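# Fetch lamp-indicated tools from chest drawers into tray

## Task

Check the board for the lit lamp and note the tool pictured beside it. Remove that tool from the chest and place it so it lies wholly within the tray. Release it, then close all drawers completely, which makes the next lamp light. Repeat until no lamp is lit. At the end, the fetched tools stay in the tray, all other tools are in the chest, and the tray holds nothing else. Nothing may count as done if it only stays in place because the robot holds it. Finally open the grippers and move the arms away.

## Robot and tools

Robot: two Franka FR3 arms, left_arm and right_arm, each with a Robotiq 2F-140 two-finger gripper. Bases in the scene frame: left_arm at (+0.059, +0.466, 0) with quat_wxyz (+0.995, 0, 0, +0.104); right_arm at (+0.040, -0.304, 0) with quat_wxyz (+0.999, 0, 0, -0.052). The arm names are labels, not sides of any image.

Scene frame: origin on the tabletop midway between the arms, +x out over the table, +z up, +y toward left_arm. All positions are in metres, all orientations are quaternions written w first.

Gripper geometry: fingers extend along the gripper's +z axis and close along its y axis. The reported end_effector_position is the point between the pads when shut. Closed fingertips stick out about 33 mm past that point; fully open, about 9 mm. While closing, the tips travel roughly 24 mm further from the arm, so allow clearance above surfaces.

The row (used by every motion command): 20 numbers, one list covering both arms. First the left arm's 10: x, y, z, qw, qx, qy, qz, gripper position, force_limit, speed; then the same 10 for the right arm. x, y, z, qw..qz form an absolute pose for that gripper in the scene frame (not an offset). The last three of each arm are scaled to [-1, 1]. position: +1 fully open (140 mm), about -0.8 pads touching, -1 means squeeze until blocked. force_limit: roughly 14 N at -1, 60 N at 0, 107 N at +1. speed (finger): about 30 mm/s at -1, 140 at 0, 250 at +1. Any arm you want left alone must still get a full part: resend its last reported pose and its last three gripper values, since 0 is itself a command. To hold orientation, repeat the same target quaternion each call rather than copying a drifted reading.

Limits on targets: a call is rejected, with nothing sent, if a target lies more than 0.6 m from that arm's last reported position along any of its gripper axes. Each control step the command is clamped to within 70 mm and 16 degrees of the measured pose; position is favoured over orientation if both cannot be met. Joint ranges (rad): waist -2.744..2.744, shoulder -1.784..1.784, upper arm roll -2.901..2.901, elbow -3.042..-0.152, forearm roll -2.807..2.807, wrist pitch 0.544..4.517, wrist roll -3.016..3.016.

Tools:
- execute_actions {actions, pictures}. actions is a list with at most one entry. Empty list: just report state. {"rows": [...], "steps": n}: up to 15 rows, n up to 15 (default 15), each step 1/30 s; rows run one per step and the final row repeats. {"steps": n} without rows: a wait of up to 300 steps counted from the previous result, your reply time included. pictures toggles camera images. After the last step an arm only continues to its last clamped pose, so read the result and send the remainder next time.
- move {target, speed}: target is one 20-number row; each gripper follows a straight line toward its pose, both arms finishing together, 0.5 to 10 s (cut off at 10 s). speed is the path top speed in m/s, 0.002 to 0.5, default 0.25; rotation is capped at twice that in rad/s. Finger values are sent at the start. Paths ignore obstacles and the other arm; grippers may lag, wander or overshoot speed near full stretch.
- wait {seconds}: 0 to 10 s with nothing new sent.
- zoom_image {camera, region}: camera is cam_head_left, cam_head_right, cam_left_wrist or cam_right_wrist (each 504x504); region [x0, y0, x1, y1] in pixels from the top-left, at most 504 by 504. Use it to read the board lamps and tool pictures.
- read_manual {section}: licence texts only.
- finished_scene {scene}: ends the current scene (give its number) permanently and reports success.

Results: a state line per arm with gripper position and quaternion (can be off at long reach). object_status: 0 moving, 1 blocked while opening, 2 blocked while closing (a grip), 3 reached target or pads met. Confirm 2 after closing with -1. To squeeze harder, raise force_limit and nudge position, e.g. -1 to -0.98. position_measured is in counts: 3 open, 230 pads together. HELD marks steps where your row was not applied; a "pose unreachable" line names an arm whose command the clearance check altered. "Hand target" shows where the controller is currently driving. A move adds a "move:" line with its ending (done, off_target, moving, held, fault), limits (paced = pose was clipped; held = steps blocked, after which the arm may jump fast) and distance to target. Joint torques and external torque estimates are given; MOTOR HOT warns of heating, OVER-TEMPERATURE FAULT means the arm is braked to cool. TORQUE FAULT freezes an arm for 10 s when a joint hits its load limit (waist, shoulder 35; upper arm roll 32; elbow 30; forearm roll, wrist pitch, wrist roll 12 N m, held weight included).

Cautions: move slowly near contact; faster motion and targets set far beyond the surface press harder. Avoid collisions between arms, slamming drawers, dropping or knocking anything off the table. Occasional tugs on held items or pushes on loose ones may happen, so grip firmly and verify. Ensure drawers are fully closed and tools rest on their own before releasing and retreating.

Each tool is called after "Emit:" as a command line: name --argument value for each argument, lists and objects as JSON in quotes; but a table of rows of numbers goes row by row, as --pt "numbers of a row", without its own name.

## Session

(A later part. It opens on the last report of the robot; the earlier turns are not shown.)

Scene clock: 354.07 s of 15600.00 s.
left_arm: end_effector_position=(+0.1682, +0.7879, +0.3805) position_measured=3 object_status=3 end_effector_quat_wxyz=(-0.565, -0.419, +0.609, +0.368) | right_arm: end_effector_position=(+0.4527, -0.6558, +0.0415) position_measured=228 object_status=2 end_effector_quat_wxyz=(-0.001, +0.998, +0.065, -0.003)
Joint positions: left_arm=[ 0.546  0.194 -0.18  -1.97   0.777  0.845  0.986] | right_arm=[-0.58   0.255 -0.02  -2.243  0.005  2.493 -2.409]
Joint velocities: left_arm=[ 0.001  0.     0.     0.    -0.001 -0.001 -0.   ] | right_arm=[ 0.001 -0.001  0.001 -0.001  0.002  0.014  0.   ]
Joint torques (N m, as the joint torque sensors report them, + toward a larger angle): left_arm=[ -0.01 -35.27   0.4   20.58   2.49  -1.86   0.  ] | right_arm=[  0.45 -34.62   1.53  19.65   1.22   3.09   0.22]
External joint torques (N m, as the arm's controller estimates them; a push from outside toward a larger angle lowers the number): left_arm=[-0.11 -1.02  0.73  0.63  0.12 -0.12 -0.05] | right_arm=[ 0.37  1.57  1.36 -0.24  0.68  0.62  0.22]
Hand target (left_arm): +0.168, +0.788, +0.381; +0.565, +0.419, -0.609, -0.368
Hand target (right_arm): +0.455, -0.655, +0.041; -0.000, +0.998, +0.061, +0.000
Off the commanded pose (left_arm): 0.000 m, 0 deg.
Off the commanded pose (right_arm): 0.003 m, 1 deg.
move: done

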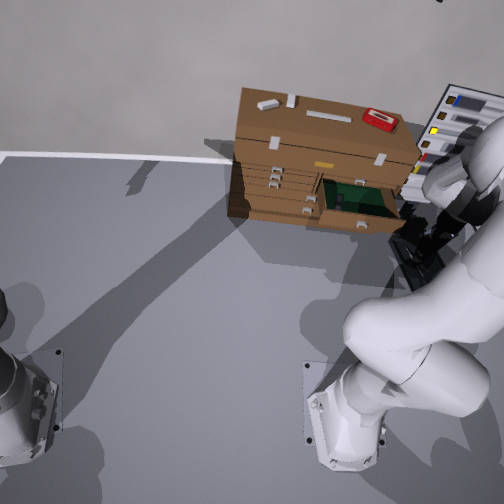

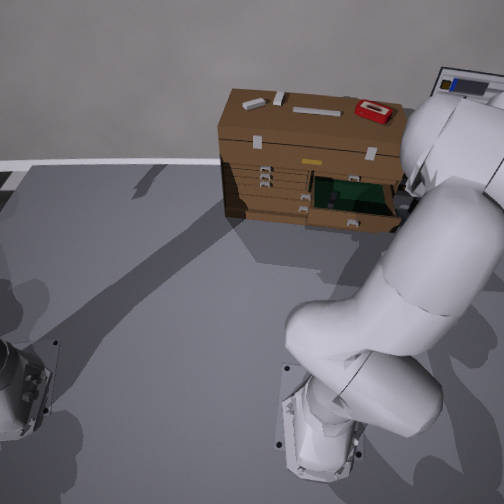

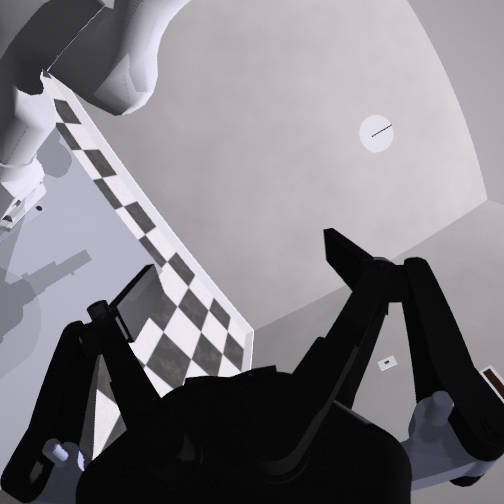

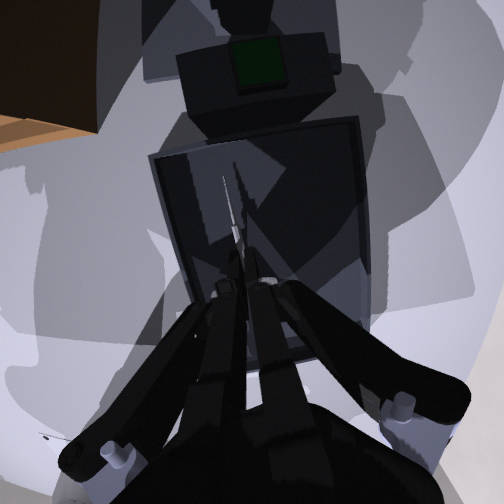

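Emit:
move --target '[0.1682,0.7879,0.3805,-0.565,-0.419,0.609,0.368,1,0,0,0.455,-0.655,0.038,0,0.998,0.061,0,-1,0,-0.7]' --speed 0.01

Emit:
move --target '[0.1682,0.7879,0.3805,-0.565,-0.419,0.609,0.368,1,0,0,0.455,-0.655,0.039,0,0.998,0.061,0,-0.55,0,-0.5]' --speed 0.01

Emit:
move --target '[0.1682,0.7879,0.3805,-0.565,-0.419,0.609,0.368,1,0,0,0.42,-0.64,0.13,0,0.998,0.061,0,-0.55,0,-0.5]' --speed 0.15

Emit:
move --target '[0.1682,0.7879,0.3805,-0.565,-0.419,0.609,0.368,1,0,0,0.405,-0.394,0.181,0.0038,0.9952,-0.0434,0.0871,-0.3,0,0]' --speed 0.2

Scene clock: 369.37 s of 15600.00 s.
left_arm: end_effector_position=(+0.1682, +0.7879, +0.3805) position_measured=3 object_status=3 end_effector_quat_wxyz=(-0.565, -0.419, +0.609, +0.368) | right_arm: end_effector_position=(+0.4533, -0.6561, +0.0387) position_measured=228 object_status=2 end_effector_quat_wxyz=(-0.000, +0.998, +0.065, -0.002)
Joint positions: left_arm=[ 0.546  0.194 -0.18  -1.97   0.777  0.845  0.986] | right_arm=[-0.58   0.261 -0.02  -2.244  0.005  2.502 -2.409]
Joint velocities: left_arm=[ 0.     0.001 -0.     0.    -0.     0.001 -0.001] | right_arm=[ 0.002 -0.     0.001 -0.001  0.     0.004 -0.001]
Joint torques (N m, as the joint torque sensors report them, + toward a larger angle): left_arm=[  0.01 -35.4    0.27  20.48   2.49  -1.86   0.02] | right_arm=[  0.61 -34.72   1.7   19.67   1.24   3.12   0.21]
External joint torques (N m, as the arm's controller estimates them; a push from outside toward a larger angle lowers the number): left_arm=[ 0.   -1.12  0.69  0.52  0.12 -0.13 -0.04] | right_arm=[ 0.51  1.49  1.51 -0.09  0.7   0.65  0.21]
Hand target (left_arm): +0.168, +0.788, +0.381; +0.565, +0.419, -0.609, -0.368
Hand target (right_arm): +0.455, -0.655, +0.038; -0.000, +0.998, +0.061, +0.000
Off the commanded pose (left_arm): 0.000 m, 0 deg.
Off the commanded pose (right_arm): 0.002 m, 0 deg.
After step 90, 11.60 s passed at rest.
move: done

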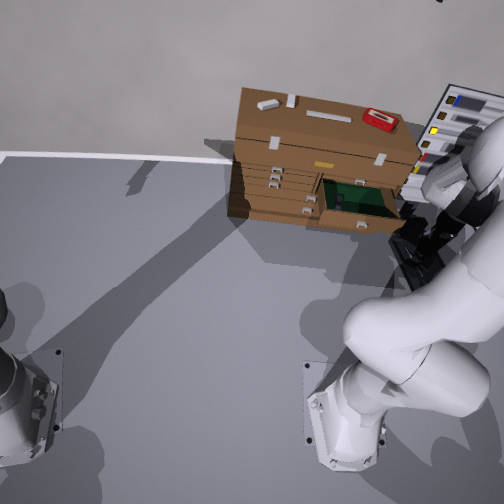

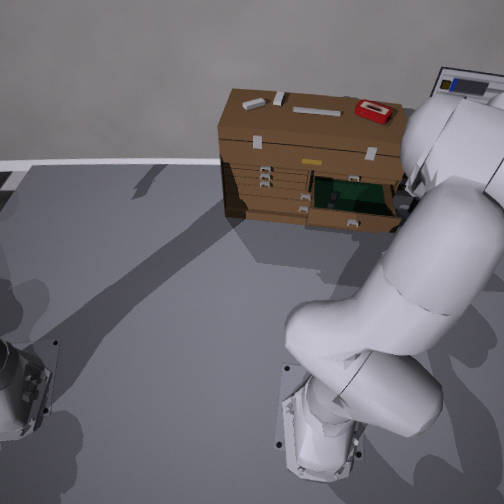

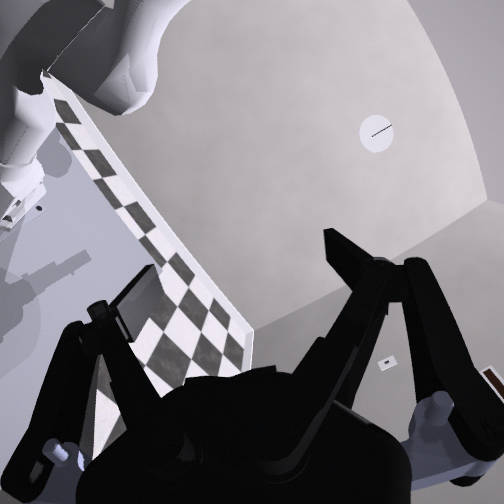

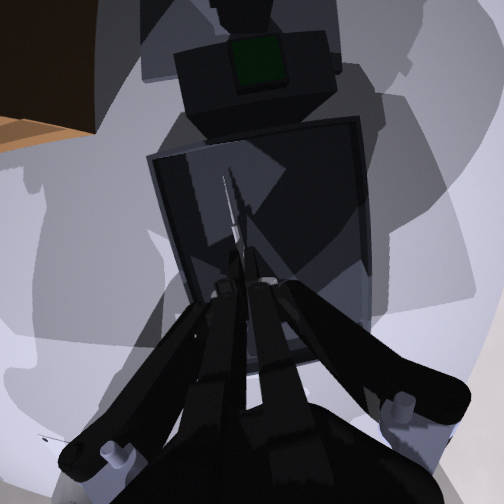

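Scene clock: 370.07 s of 15600.00 s.
left_arm: end_effector_position=(+0.1682, +0.7879, +0.3805) position_measured=3 object_status=3 end_effector_quat_wxyz=(-0.565, -0.419, +0.609, +0.368) | right_arm: end_effector_position=(+0.4533, -0.6561, +0.0387) position_measured=199 object_status=3 end_effector_quat_wxyz=(-0.000, +0.998, +0.065, -0.002)
Joint positions: left_arm=[ 0.546  0.194 -0.18  -1.97   0.777  0.845  0.986] | right_arm=[-0.58   0.261 -0.02  -2.244  0.005  2.502 -2.409]
Joint velocities: left_arm=[-0.001 -0.    -0.001  0.001  0.     0.    -0.001] | right_arm=[ 0.001  0.    -0.    -0.     0.001 -0.     0.   ]
Joint torques (N m, as the joint torque sensors report them, + toward a larger angle): left_arm=[ -0.29 -35.23   0.64  20.57   2.5   -1.76   0.04] | right_arm=[  0.22 -35.43   1.53  19.34   1.18   2.87   0.18]
External joint torques (N m, as the arm's controller estimates them; a push from outside toward a larger angle lowers the number): left_arm=[-0.23 -0.9   1.11  0.56  0.13 -0.02 -0.02] | right_arm=[ 0.12  0.75  1.34 -0.43  0.65  0.39  0.18]
Hand target (left_arm): +0.168, +0.788, +0.381; +0.565, +0.419, -0.609, -0.368
Hand target (right_arm): +0.455, -0.655, +0.039; -0.000, +0.998, +0.061, +0.000
Off the commanded pose (left_arm): 0.000 m, 0 deg.
Off the commanded pose (right_arm): 0.002 m, 0 deg.
move: done

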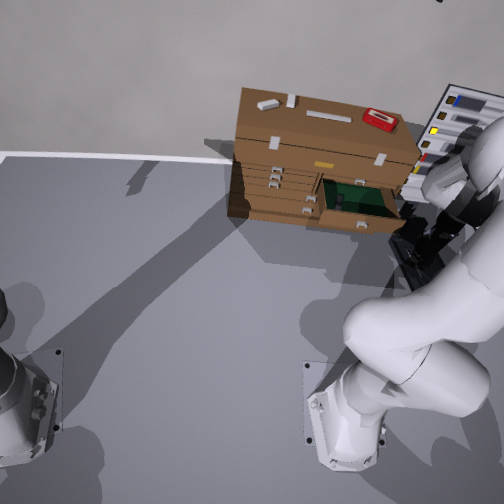

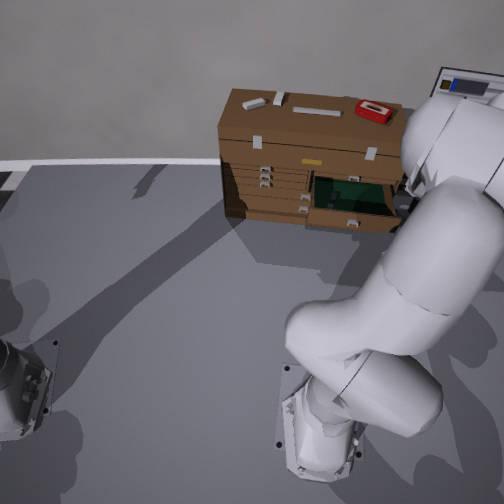

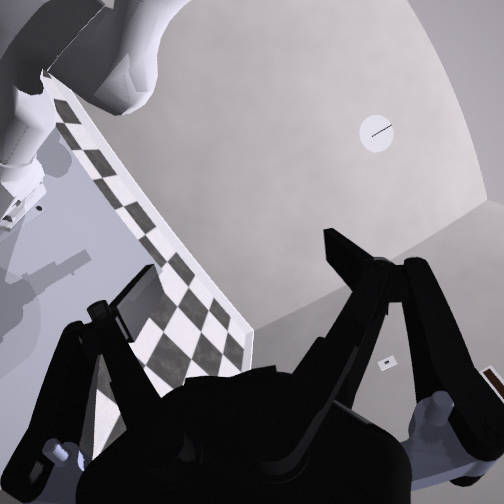

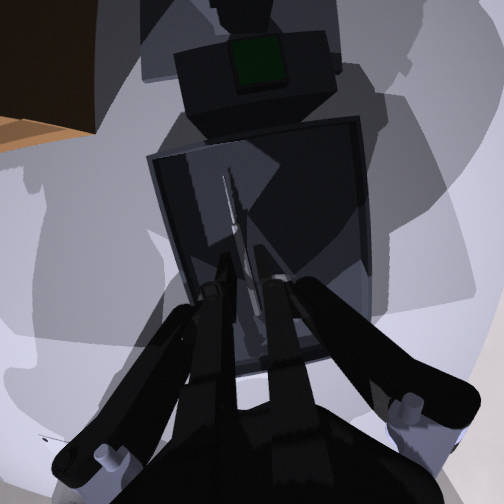

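Scene clock: 371.33 s of 15600.00 s.
left_arm: end_effector_position=(+0.1682, +0.7879, +0.3805) position_measured=3 object_status=3 end_effector_quat_wxyz=(-0.565, -0.419, +0.609, +0.368) | right_arm: end_effector_position=(+0.4234, -0.6394, +0.1303) position_measured=199 object_status=3 end_effector_quat_wxyz=(+0.001, +0.998, +0.057, +0.003)
Joint positions: left_arm=[ 0.546  0.194 -0.18  -1.97   0.777  0.845  0.986] | right_arm=[-0.587 -0.001 -0.029 -2.32   0.004  2.325 -2.409]
Joint velocities: left_arm=[-0.001 -0.001  0.    -0.001  0.001  0.001  0.002] | right_arm=[-0.    -0.001  0.    -0.     0.    -0.01  -0.002]
Joint torques (N m, as the joint torque sensors report them, + toward a larger angle): left_arm=[  0.12 -34.84   0.67  20.85   2.5   -1.76   0.12] | right_arm=[ -1.34 -30.06  -0.15  21.59  -0.35   1.92  -0.44]
External joint torques (N m, as the arm's controller estimates them; a push from outside toward a larger angle lowers the number): left_arm=[ 0.1  -0.46  1.08  0.82  0.13 -0.02  0.06] | right_arm=[-1.35 -0.22 -0.16 -0.45 -1.02 -0.59 -0.44]
Hand target (left_arm): +0.168, +0.788, +0.381; +0.565, +0.419, -0.609, -0.368
Hand target (right_arm): +0.420, -0.639, +0.130; -0.000, +0.998, +0.060, +0.000
Off the commanded pose (left_arm): 0.000 m, 0 deg.
Off the commanded pose (right_arm): 0.003 m, 1 deg.
move: done

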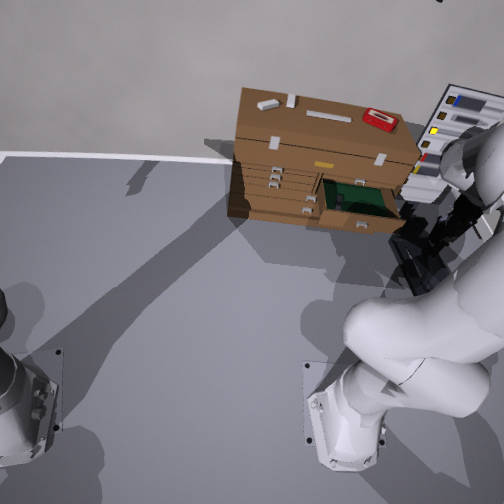

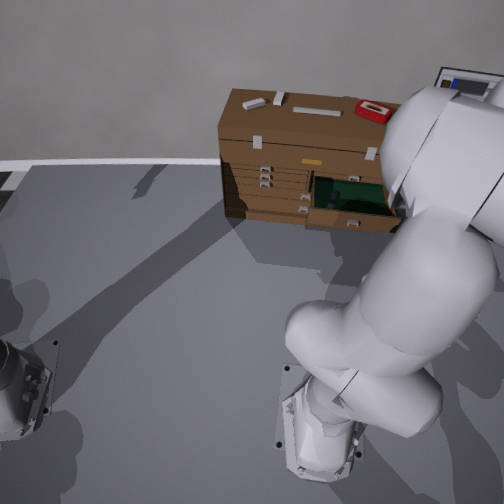

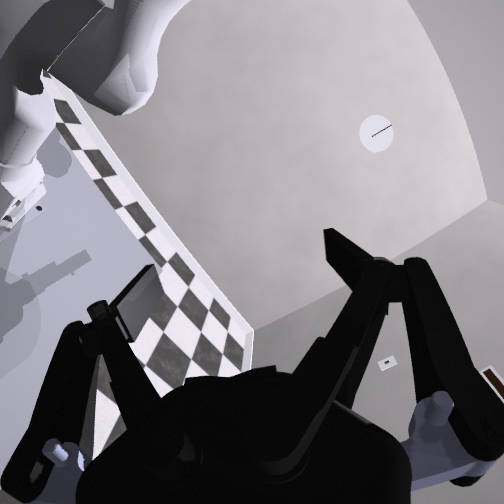

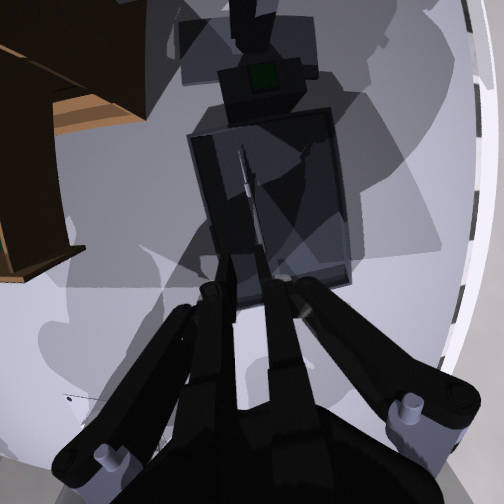

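Scene clock: 373.47 s of 15600.00 s.
left_arm: end_effector_position=(+0.1682, +0.7879, +0.3805) position_measured=3 object_status=3 end_effector_quat_wxyz=(-0.565, -0.419, +0.609, +0.368) | right_arm: end_effector_position=(+0.4124, -0.3946, +0.1815) position_measured=167 object_status=3 end_effector_quat_wxyz=(+0.008, +0.995, -0.034, +0.090)
Joint positions: left_arm=[ 0.546  0.194 -0.18  -1.97   0.777  0.845  0.986] | right_arm=[-0.452 -0.658  0.322 -2.817  0.314  2.342 -1.985]
Joint velocities: left_arm=[ 0.001 -0.     0.001  0.     0.001  0.     0.001] | right_arm=[-0.006 -0.001  0.006 -0.001  0.006 -0.002  0.021]
Joint torques (N m, as the joint torque sensors report them, + toward a larger angle): left_arm=[  0.24 -35.08   0.53  20.39   2.52  -1.82   0.05] | right_arm=[-1.62 -9.21 -3.33 22.85  1.44  2.12  0.21]
External joint torques (N m, as the arm's controller estimates them; a push from outside toward a larger angle lowers the number): left_arm=[ 0.13 -0.84  0.85  0.46  0.15 -0.07 -0.01] | right_arm=[-1.61 -1.33  1.38 -0.39  0.71 -0.76  0.2 ]
Hand target (left_arm): +0.168, +0.788, +0.381; +0.565, +0.419, -0.609, -0.368
Hand target (right_arm): +0.411, -0.394, +0.181; +0.006, +0.995, -0.043, +0.088
Off the commanded pose (left_arm): 0.000 m, 0 deg.
Off the commanded pose (right_arm): 0.007 m, 1 deg.
move: off_target (right_arm)

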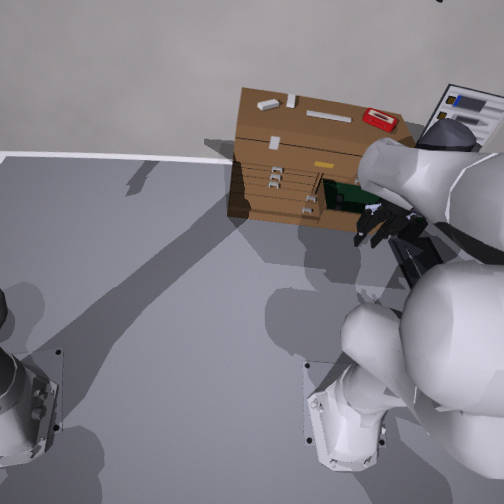

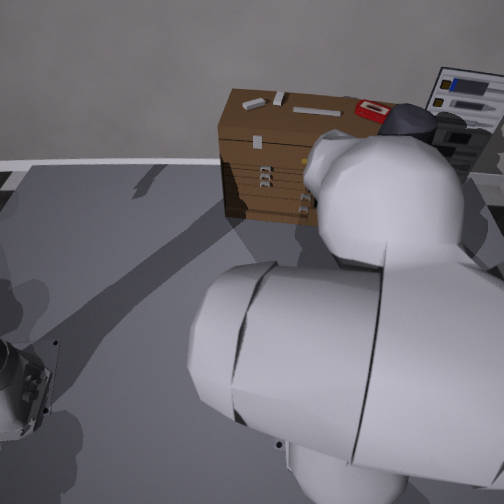

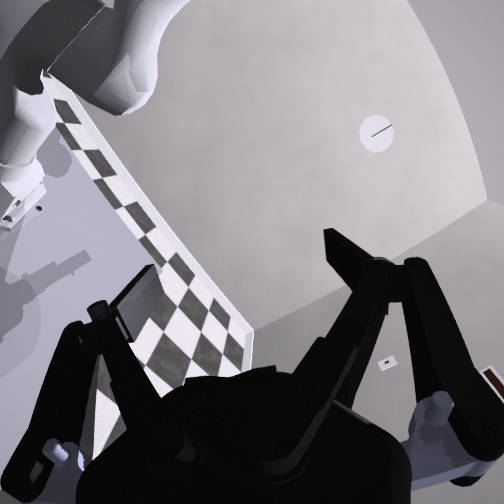

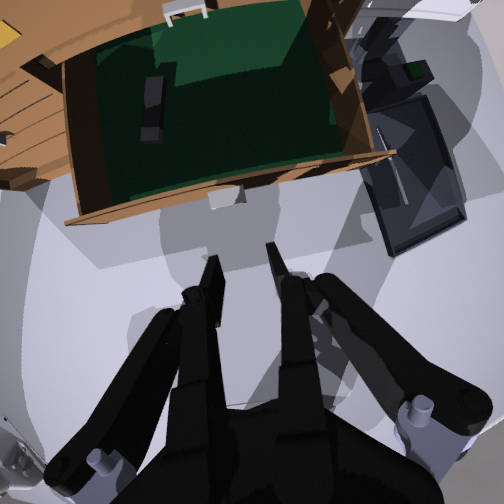

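Push.

Emit:
move --target '[0.1682,0.7879,0.3805,-0.565,-0.419,0.609,0.368,1,0,0,0.535,-0.407,0.181,0.0038,0.9952,-0.0434,0.0871,-0.3,0,0]' --speed 0.06

Emit:
move --target '[0.1682,0.7879,0.3805,-0.565,-0.419,0.609,0.368,1,0,0,0.575,-0.409,0.175,0.0142,0.9446,-0.0412,0.3253,-0.3,0,0]' --speed 0.12

Emit:
move --target '[0.1682,0.7879,0.3805,-0.565,-0.419,0.609,0.368,1,0,0,0.597,-0.411,0.175,0.0142,0.9446,-0.0412,0.3253,-0.3,0,0]' --speed 0.025

Scene clock: 387.10 s of 15600.00 s.
left_arm: end_effector_position=(+0.1682, +0.7879, +0.3805) position_measured=3 object_status=3 end_effector_quat_wxyz=(-0.565, -0.419, +0.609, +0.368) | right_arm: end_effector_position=(+0.5320, -0.4086, +0.1799) position_measured=167 object_status=3 end_effector_quat_wxyz=(+0.004, +0.996, -0.037, +0.084)
Joint positions: left_arm=[ 0.546  0.194 -0.18  -1.97   0.777  0.845  0.986] | right_arm=[-0.617 -0.24   0.497 -2.466  0.207  2.411 -1.868]
Joint velocities: left_arm=[ 0.001  0.002 -0.     0.001  0.     0.    -0.001] | right_arm=[-0.014  0.001  0.02   0.002 -0.004  0.001  0.03 ]
Joint torques (N m, as the joint torque sensors report them, + toward a larger angle): left_arm=[ -0.51 -34.75   0.39  20.65   2.49  -1.85   0.07] | right_arm=[ -1.49 -17.95  -1.7   24.19  -0.44   3.8    0.1 ]
External joint torques (N m, as the arm's controller estimates them; a push from outside toward a larger angle lowers the number): left_arm=[-0.51 -0.45  0.82  0.65  0.12 -0.12  0.01] | right_arm=[-1.61  1.12  1.57  1.29 -1.12  0.94  0.1 ]
Hand target (left_arm): +0.168, +0.788, +0.381; +0.565, +0.419, -0.609, -0.368
Hand target (right_arm): +0.534, -0.411, +0.181; +0.006, +0.995, -0.044, +0.087
Off the commanded pose (left_arm): 0.000 m, 0 deg.
Off the commanded pose (right_arm): 0.004 m, 1 deg.
After step 90, 8.23 s passed at rest.
move: off_target (right_arm)

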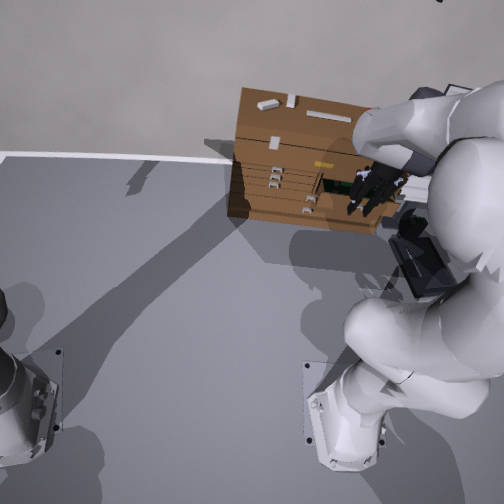

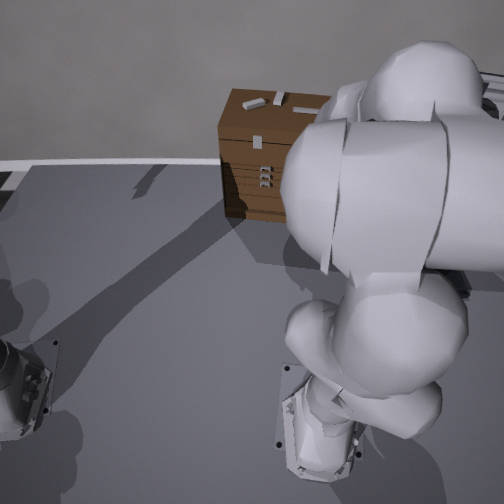

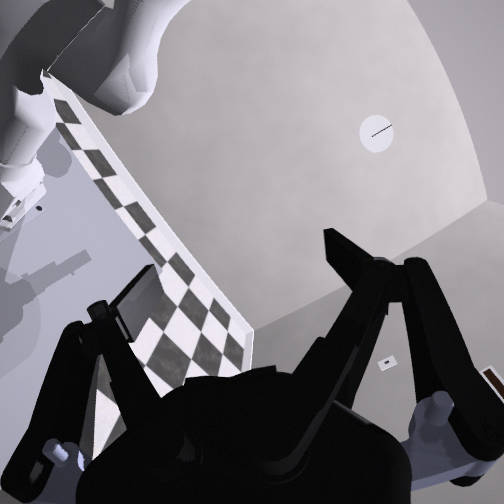

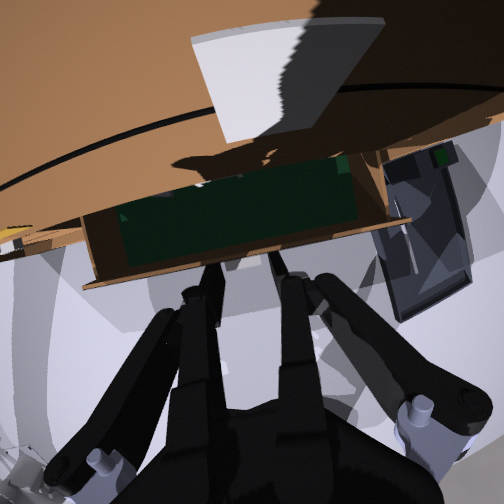

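Scene clock: 390.23 s of 15600.00 s.
left_arm: end_effector_position=(+0.1682, +0.7879, +0.3805) position_measured=3 object_status=3 end_effector_quat_wxyz=(-0.565, -0.419, +0.609, +0.368) | right_arm: end_effector_position=(+0.5761, -0.4020, +0.1686) position_measured=167 object_status=3 end_effector_quat_wxyz=(+0.009, +0.948, -0.048, +0.316)
Joint positions: left_arm=[ 0.546  0.194 -0.18  -1.97   0.777  0.845  0.986] | right_arm=[ 0.261 -0.202 -0.208 -2.745  0.804  3.214 -2.351]
Joint velocities: left_arm=[ 0.001 -0.001 -0.001 -0.001  0.002 -0.     0.   ] | right_arm=[ 0.24  -0.01  -0.243 -0.01   0.009  0.045 -0.071]
Joint torques (N m, as the joint torque sensors report them, + toward a larger angle): left_arm=[ -0.25 -35.02   0.22  20.68   2.49  -1.83   0.11] | right_arm=[  0.12 -22.2    0.7   21.79  -0.21   4.28  -0.51]
External joint torques (N m, as the arm's controller estimates them; a push from outside toward a larger angle lowers the number): left_arm=[-0.24 -0.66  0.64  0.69  0.12 -0.09  0.05] | right_arm=[ 0.17 -2.15 -0.68  1.7   0.65  1.26 -0.52]
Hand target (left_arm): +0.168, +0.788, +0.381; +0.565, +0.419, -0.609, -0.368
Hand target (right_arm): +0.579, -0.405, +0.174; +0.016, +0.945, -0.040, +0.323
Off the commanded pose (left_arm): 0.000 m, 0 deg.
Off the commanded pose (right_arm): 0.010 m, 2 deg.
move: off_target (right_arm)

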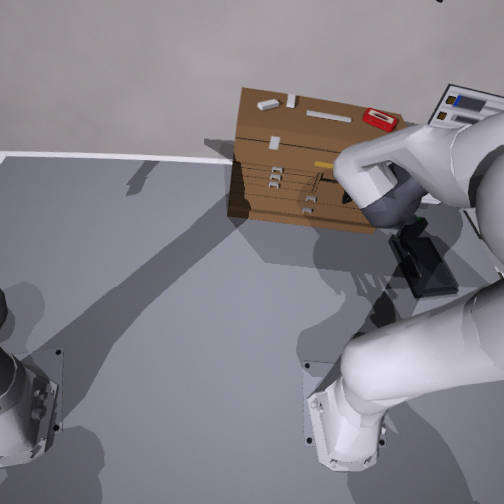

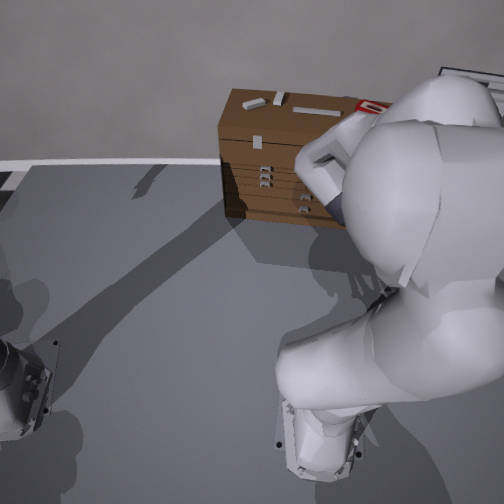

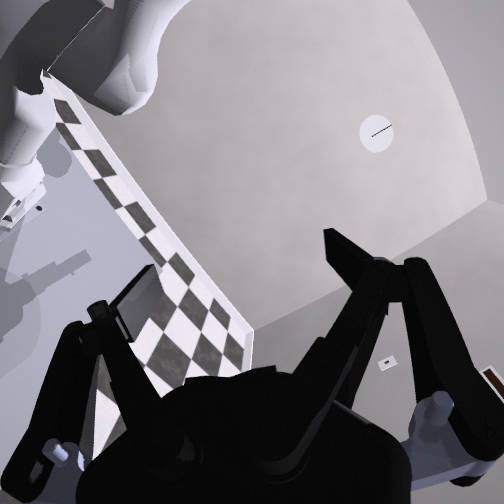

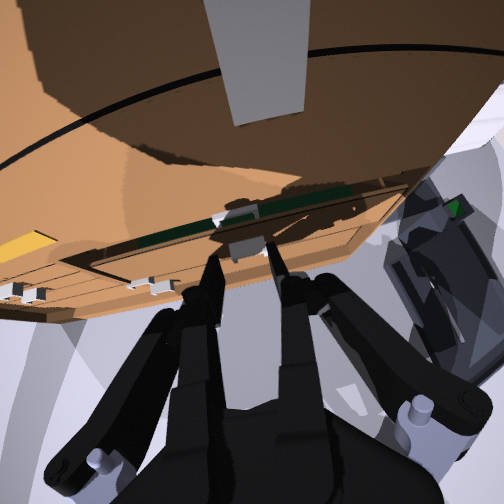

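Scene clock: 391.40 s of 15600.00 s.
left_arm: end_effector_position=(+0.1682, +0.7879, +0.3805) position_measured=3 object_status=3 end_effector_quat_wxyz=(-0.565, -0.419, +0.609, +0.368) | right_arm: end_effector_position=(+0.5912, -0.4066, +0.1697) position_measured=167 object_status=3 end_effector_quat_wxyz=(+0.009, +0.947, -0.043, +0.318)
Joint positions: left_arm=[ 0.546  0.194 -0.18  -1.97   0.777  0.845  0.986] | right_arm=[ 0.358 -0.164 -0.314 -2.698  0.805  3.212 -2.374]
Joint velocities: left_arm=[-0.    -0.    -0.001  0.     0.    -0.     0.002] | right_arm=[ 0.066 -0.    -0.072  0.005  0.001  0.001 -0.017]
Joint torques (N m, as the joint torque sensors report them, + toward a larger angle): left_arm=[  0.24 -35.03   0.77  20.55   2.52  -1.8    0.06] | right_arm=[ -0.86 -17.71   0.99  27.33  -0.84   4.29  -0.45]
External joint torques (N m, as the arm's controller estimates them; a push from outside toward a larger angle lowers the number): left_arm=[ 0.27 -0.72  1.22  0.57  0.16 -0.06  0.  ] | right_arm=[-0.81  2.93 -0.46  7.31  0.02  1.3  -0.46]
Hand target (left_arm): +0.168, +0.788, +0.381; +0.565, +0.419, -0.609, -0.368
Hand target (right_arm): +0.597, -0.411, +0.175; +0.015, +0.945, -0.041, +0.324
Off the commanded pose (left_arm): 0.000 m, 0 deg.
Off the commanded pose (right_arm): 0.009 m, 1 deg.
move: off_target (right_arm)

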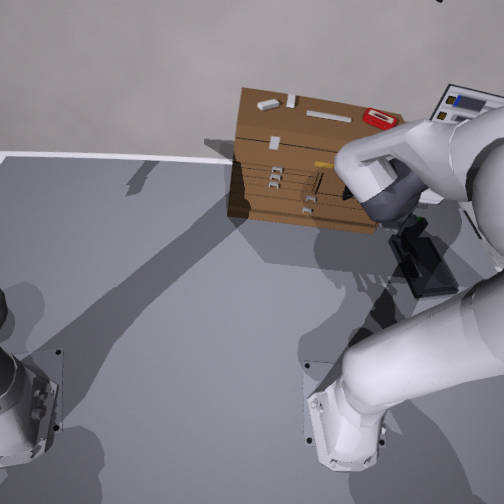

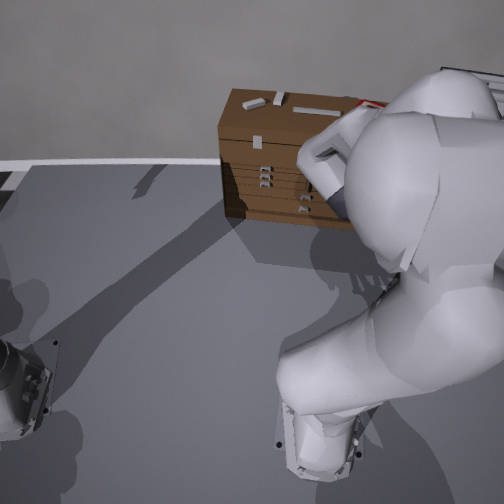

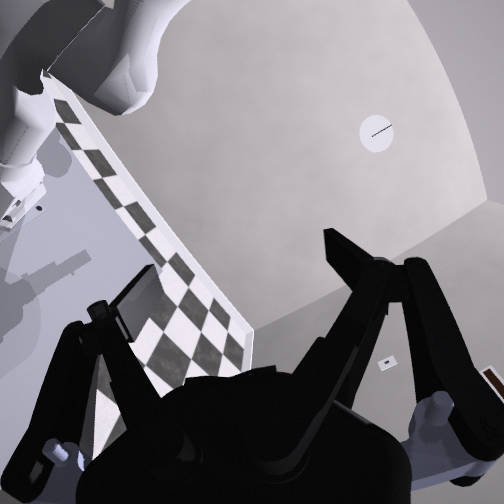

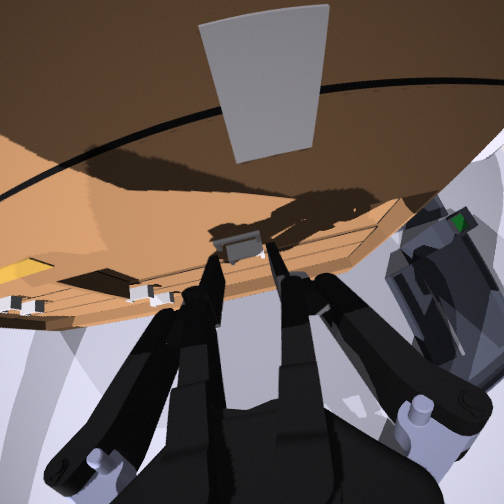

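Retreat and move left to see the board.

Emit:
move --target '[0.1682,0.7879,0.3805,-0.565,-0.419,0.609,0.368,1,0,0,0.55,-0.403,0.175,0.0142,0.9446,-0.0412,0.3253,-0.3,0,0]' --speed 0.08

Emit:
move --target '[0.1682,0.7879,0.3805,-0.565,-0.419,0.609,0.368,1,0,0,0.555,-0.24,0.15,0.0106,0.9691,-0.0423,0.2418,-0.3,0,0]' --speed 0.15

Emit:
zoom_image --camera "cam_head_left" --region '[380,70,504,220]'

Scene clock: 399.67 s of 15600.00 s.
left_arm: end_effector_position=(+0.1682, +0.7879, +0.3805) position_measured=3 object_status=3 end_effector_quat_wxyz=(-0.565, -0.419, +0.609, +0.368) | right_arm: end_effector_position=(+0.5508, -0.4016, +0.1748) position_measured=167 object_status=3 end_effector_quat_wxyz=(+0.015, +0.945, -0.038, +0.326)
Joint positions: left_arm=[ 0.546  0.194 -0.18  -1.97   0.777  0.845  0.986] | right_arm=[ 0.248 -0.295 -0.192 -2.835  0.804  3.24  -2.378]
Joint velocities: left_arm=[-0.    -0.001  0.    -0.001  0.    -0.    -0.001] | right_arm=[-0.036  0.001  0.039  0.001  0.001  0.    -0.   ]
Joint torques (N m, as the joint torque sensors report them, + toward a larger angle): left_arm=[ -0.46 -35.26   0.57  21.06   2.48  -1.81   0.  ] | right_arm=[ -0.94 -17.78   2.81  19.61  -0.45   2.73   0.12]
External joint torques (N m, as the arm's controller estimates them; a push from outside toward a larger angle lowers the number): left_arm=[-0.4  -0.91  1.05  1.07  0.11 -0.07 -0.06] | right_arm=[-0.94 -0.87  1.24 -0.41  0.44 -0.26  0.11]
Hand target (left_arm): +0.168, +0.788, +0.381; +0.565, +0.419, -0.609, -0.368
Hand target (right_arm): +0.550, -0.402, +0.175; +0.014, +0.945, -0.041, +0.325
Off the commanded pose (left_arm): 0.000 m, 0 deg.
Off the commanded pose (right_arm): 0.002 m, 0 deg.
After step 90, 4.33 s passed at rest.
move: done

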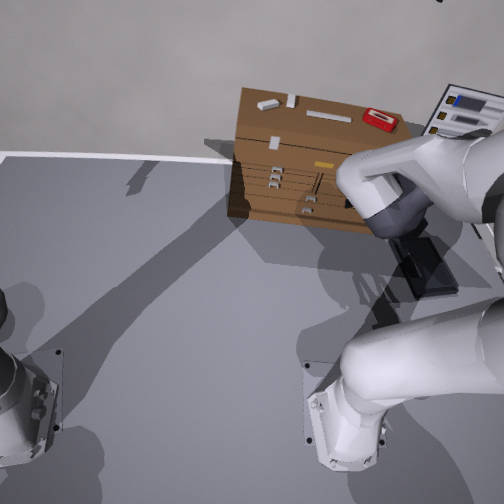

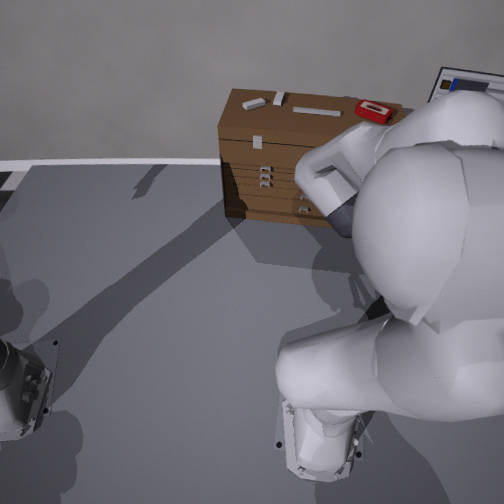

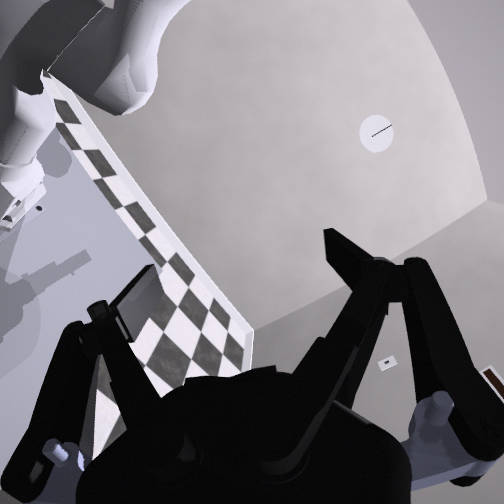

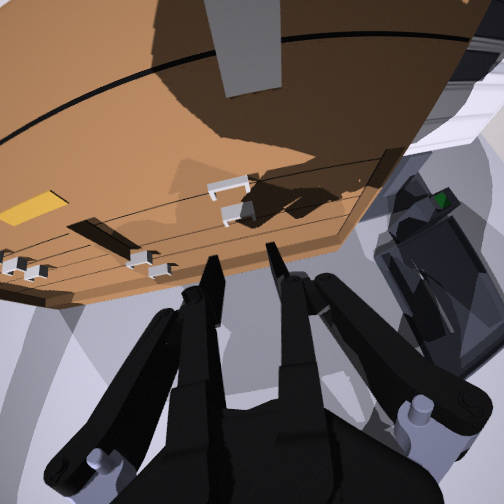

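Scene clock: 402.03 s of 15600.00 s.
left_arm: end_effector_position=(+0.1682, +0.7879, +0.3805) position_measured=3 object_status=3 end_effector_quat_wxyz=(-0.565, -0.419, +0.609, +0.368) | right_arm: end_effector_position=(+0.5570, -0.2433, +0.1516) position_measured=167 object_status=3 end_effector_quat_wxyz=(+0.015, +0.969, -0.035, +0.242)
Joint positions: left_arm=[ 0.546  0.194 -0.18  -1.97   0.777  0.845  0.986] | right_arm=[-0.692 -0.411  1.102 -2.708  0.761  2.913 -1.855]
Joint velocities: left_arm=[ 0.    -0.001  0.001 -0.001  0.    -0.001 -0.002] | right_arm=[-0.007 -0.006  0.009  0.002  0.008 -0.016  0.025]
Joint torques (N m, as the joint torque sensors report them, + toward a larger angle): left_arm=[ -0.09 -35.39   0.48  20.91   2.52  -1.85   0.01] | right_arm=[-1.31 -6.86 -7.16 20.21  1.14  2.65  0.24]
External joint torques (N m, as the arm's controller estimates them; a push from outside toward a larger angle lowers the number): left_arm=[-0.14 -1.09  0.86  0.93  0.15 -0.11 -0.05] | right_arm=[-1.33 -2.39  1.62  1.07  0.8  -0.68  0.22]
Hand target (left_arm): +0.168, +0.788, +0.381; +0.565, +0.419, -0.609, -0.368
Hand target (right_arm): +0.556, -0.243, +0.151; +0.012, +0.970, -0.044, +0.241
Off the commanded pose (left_arm): 0.000 m, 0 deg.
Off the commanded pose (right_arm): 0.004 m, 1 deg.
move: off_target (right_arm)

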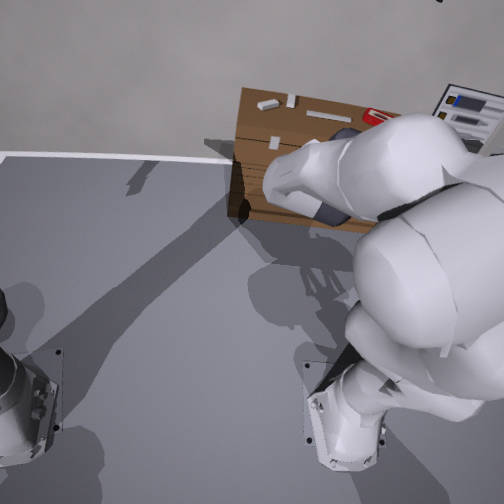

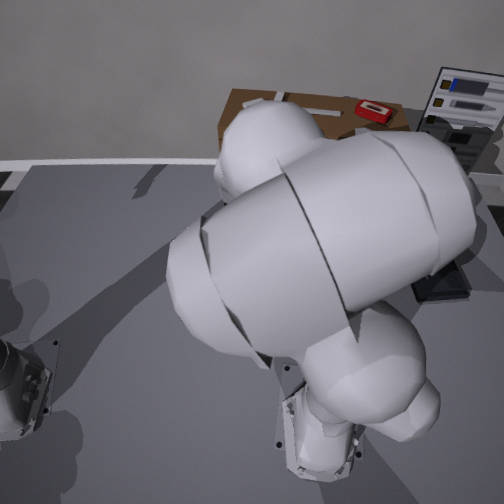

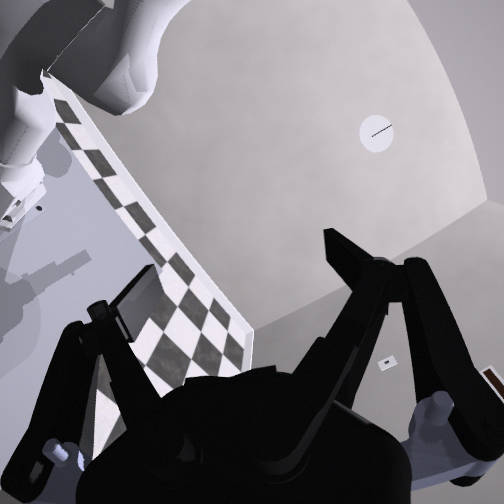

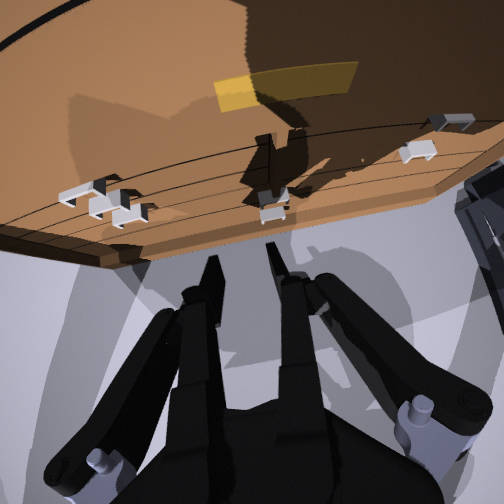

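Region (380, 70, 504, 220) of cam_head_left's 504x504 image, scaled by 3.360, with more detail than that image has; it fills the left 417 columns of this view, and the rest is white.

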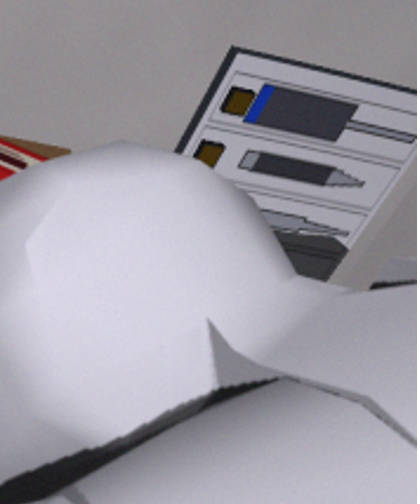

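Emit:
move --target '[0.1682,0.7879,0.3805,-0.565,-0.419,0.609,0.368,1,0,0,0.45,-0.08,0.2,0.0038,0.9952,-0.0434,0.0871,-0.3,0,0]' --speed 0.2

Emit:
zoom_image --camera "cam_head_right" --region '[380,60,504,220]'

Scene clock: 410.83 s of 15600.00 s.
left_arm: end_effector_position=(+0.1682, +0.7879, +0.3805) position_measured=3 object_status=3 end_effector_quat_wxyz=(-0.565, -0.419, +0.609, +0.368) | right_arm: end_effector_position=(+0.4536, -0.0825, +0.2027) position_measured=167 object_status=3 end_effector_quat_wxyz=(+0.006, +0.995, -0.037, +0.091)
Joint positions: left_arm=[ 0.546  0.194 -0.18  -1.97   0.777  0.845  0.986] | right_arm=[-0.503 -0.726  1.079 -2.482  0.665  2.162 -1.461]
Joint velocities: left_arm=[ 0.    -0.    -0.    -0.    -0.     0.     0.001] | right_arm=[-0.002 -0.001  0.001  0.001  0.001 -0.015  0.027]
Joint torques (N m, as the joint torque sensors report them, + toward a larger angle): left_arm=[  0.09 -35.27   0.52  20.55   2.46  -1.83   0.06] | right_arm=[ -0.97   1.03 -14.96  20.68   1.32   2.22   0.14]
External joint torques (N m, as the arm's controller estimates them; a push from outside toward a larger angle lowers the number): left_arm=[ 0.11 -0.97  0.97  0.56  0.09 -0.09  0.  ] | right_arm=[-0.93 -2.39  1.5   0.95  0.53 -0.71  0.14]
Hand target (left_arm): +0.168, +0.788, +0.381; +0.565, +0.419, -0.609, -0.368
Hand target (right_arm): +0.452, -0.082, +0.202; +0.005, +0.995, -0.045, +0.088
Off the commanded pose (left_arm): 0.000 m, 0 deg.
Off the commanded pose (right_arm): 0.005 m, 1 deg.
After step 90, 3.97 s passed at rest.
move: off_target (right_arm)

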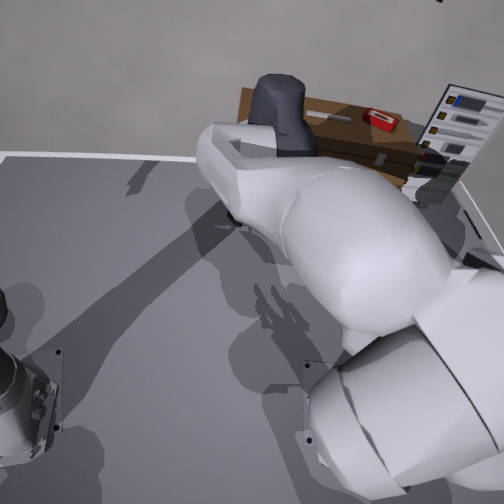

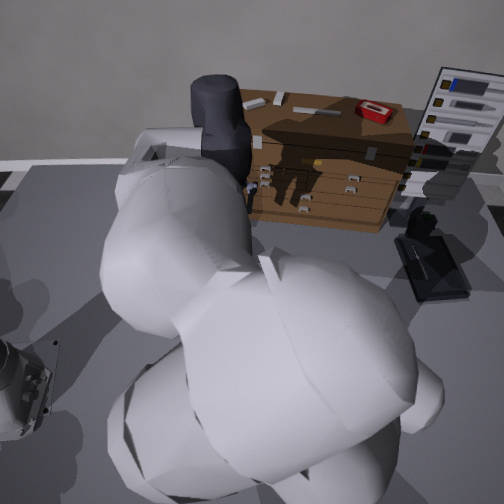

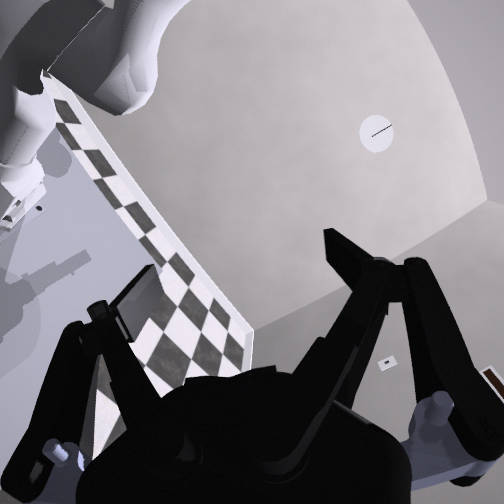

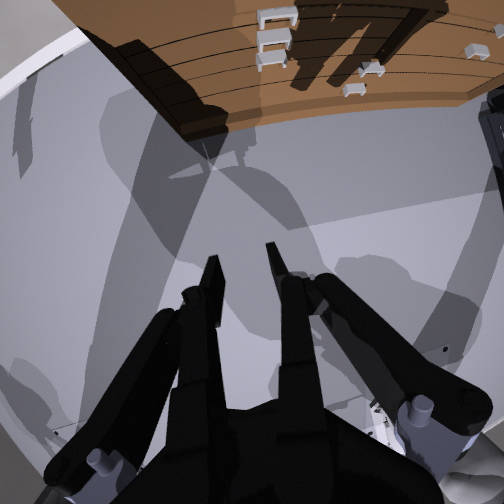

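Region (380, 60, 504, 220) of cam_head_right's 504x504 image, scaled by 3.150, with more detail than that image has; it fills the left 391 columns of this view, and the rest is white.

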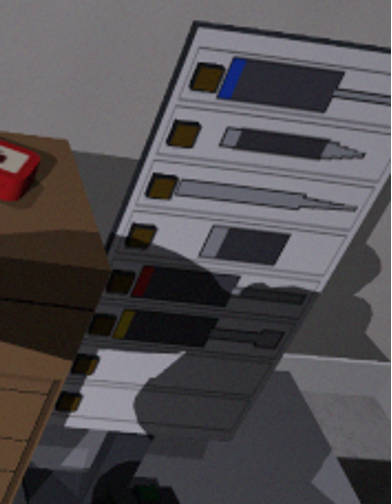

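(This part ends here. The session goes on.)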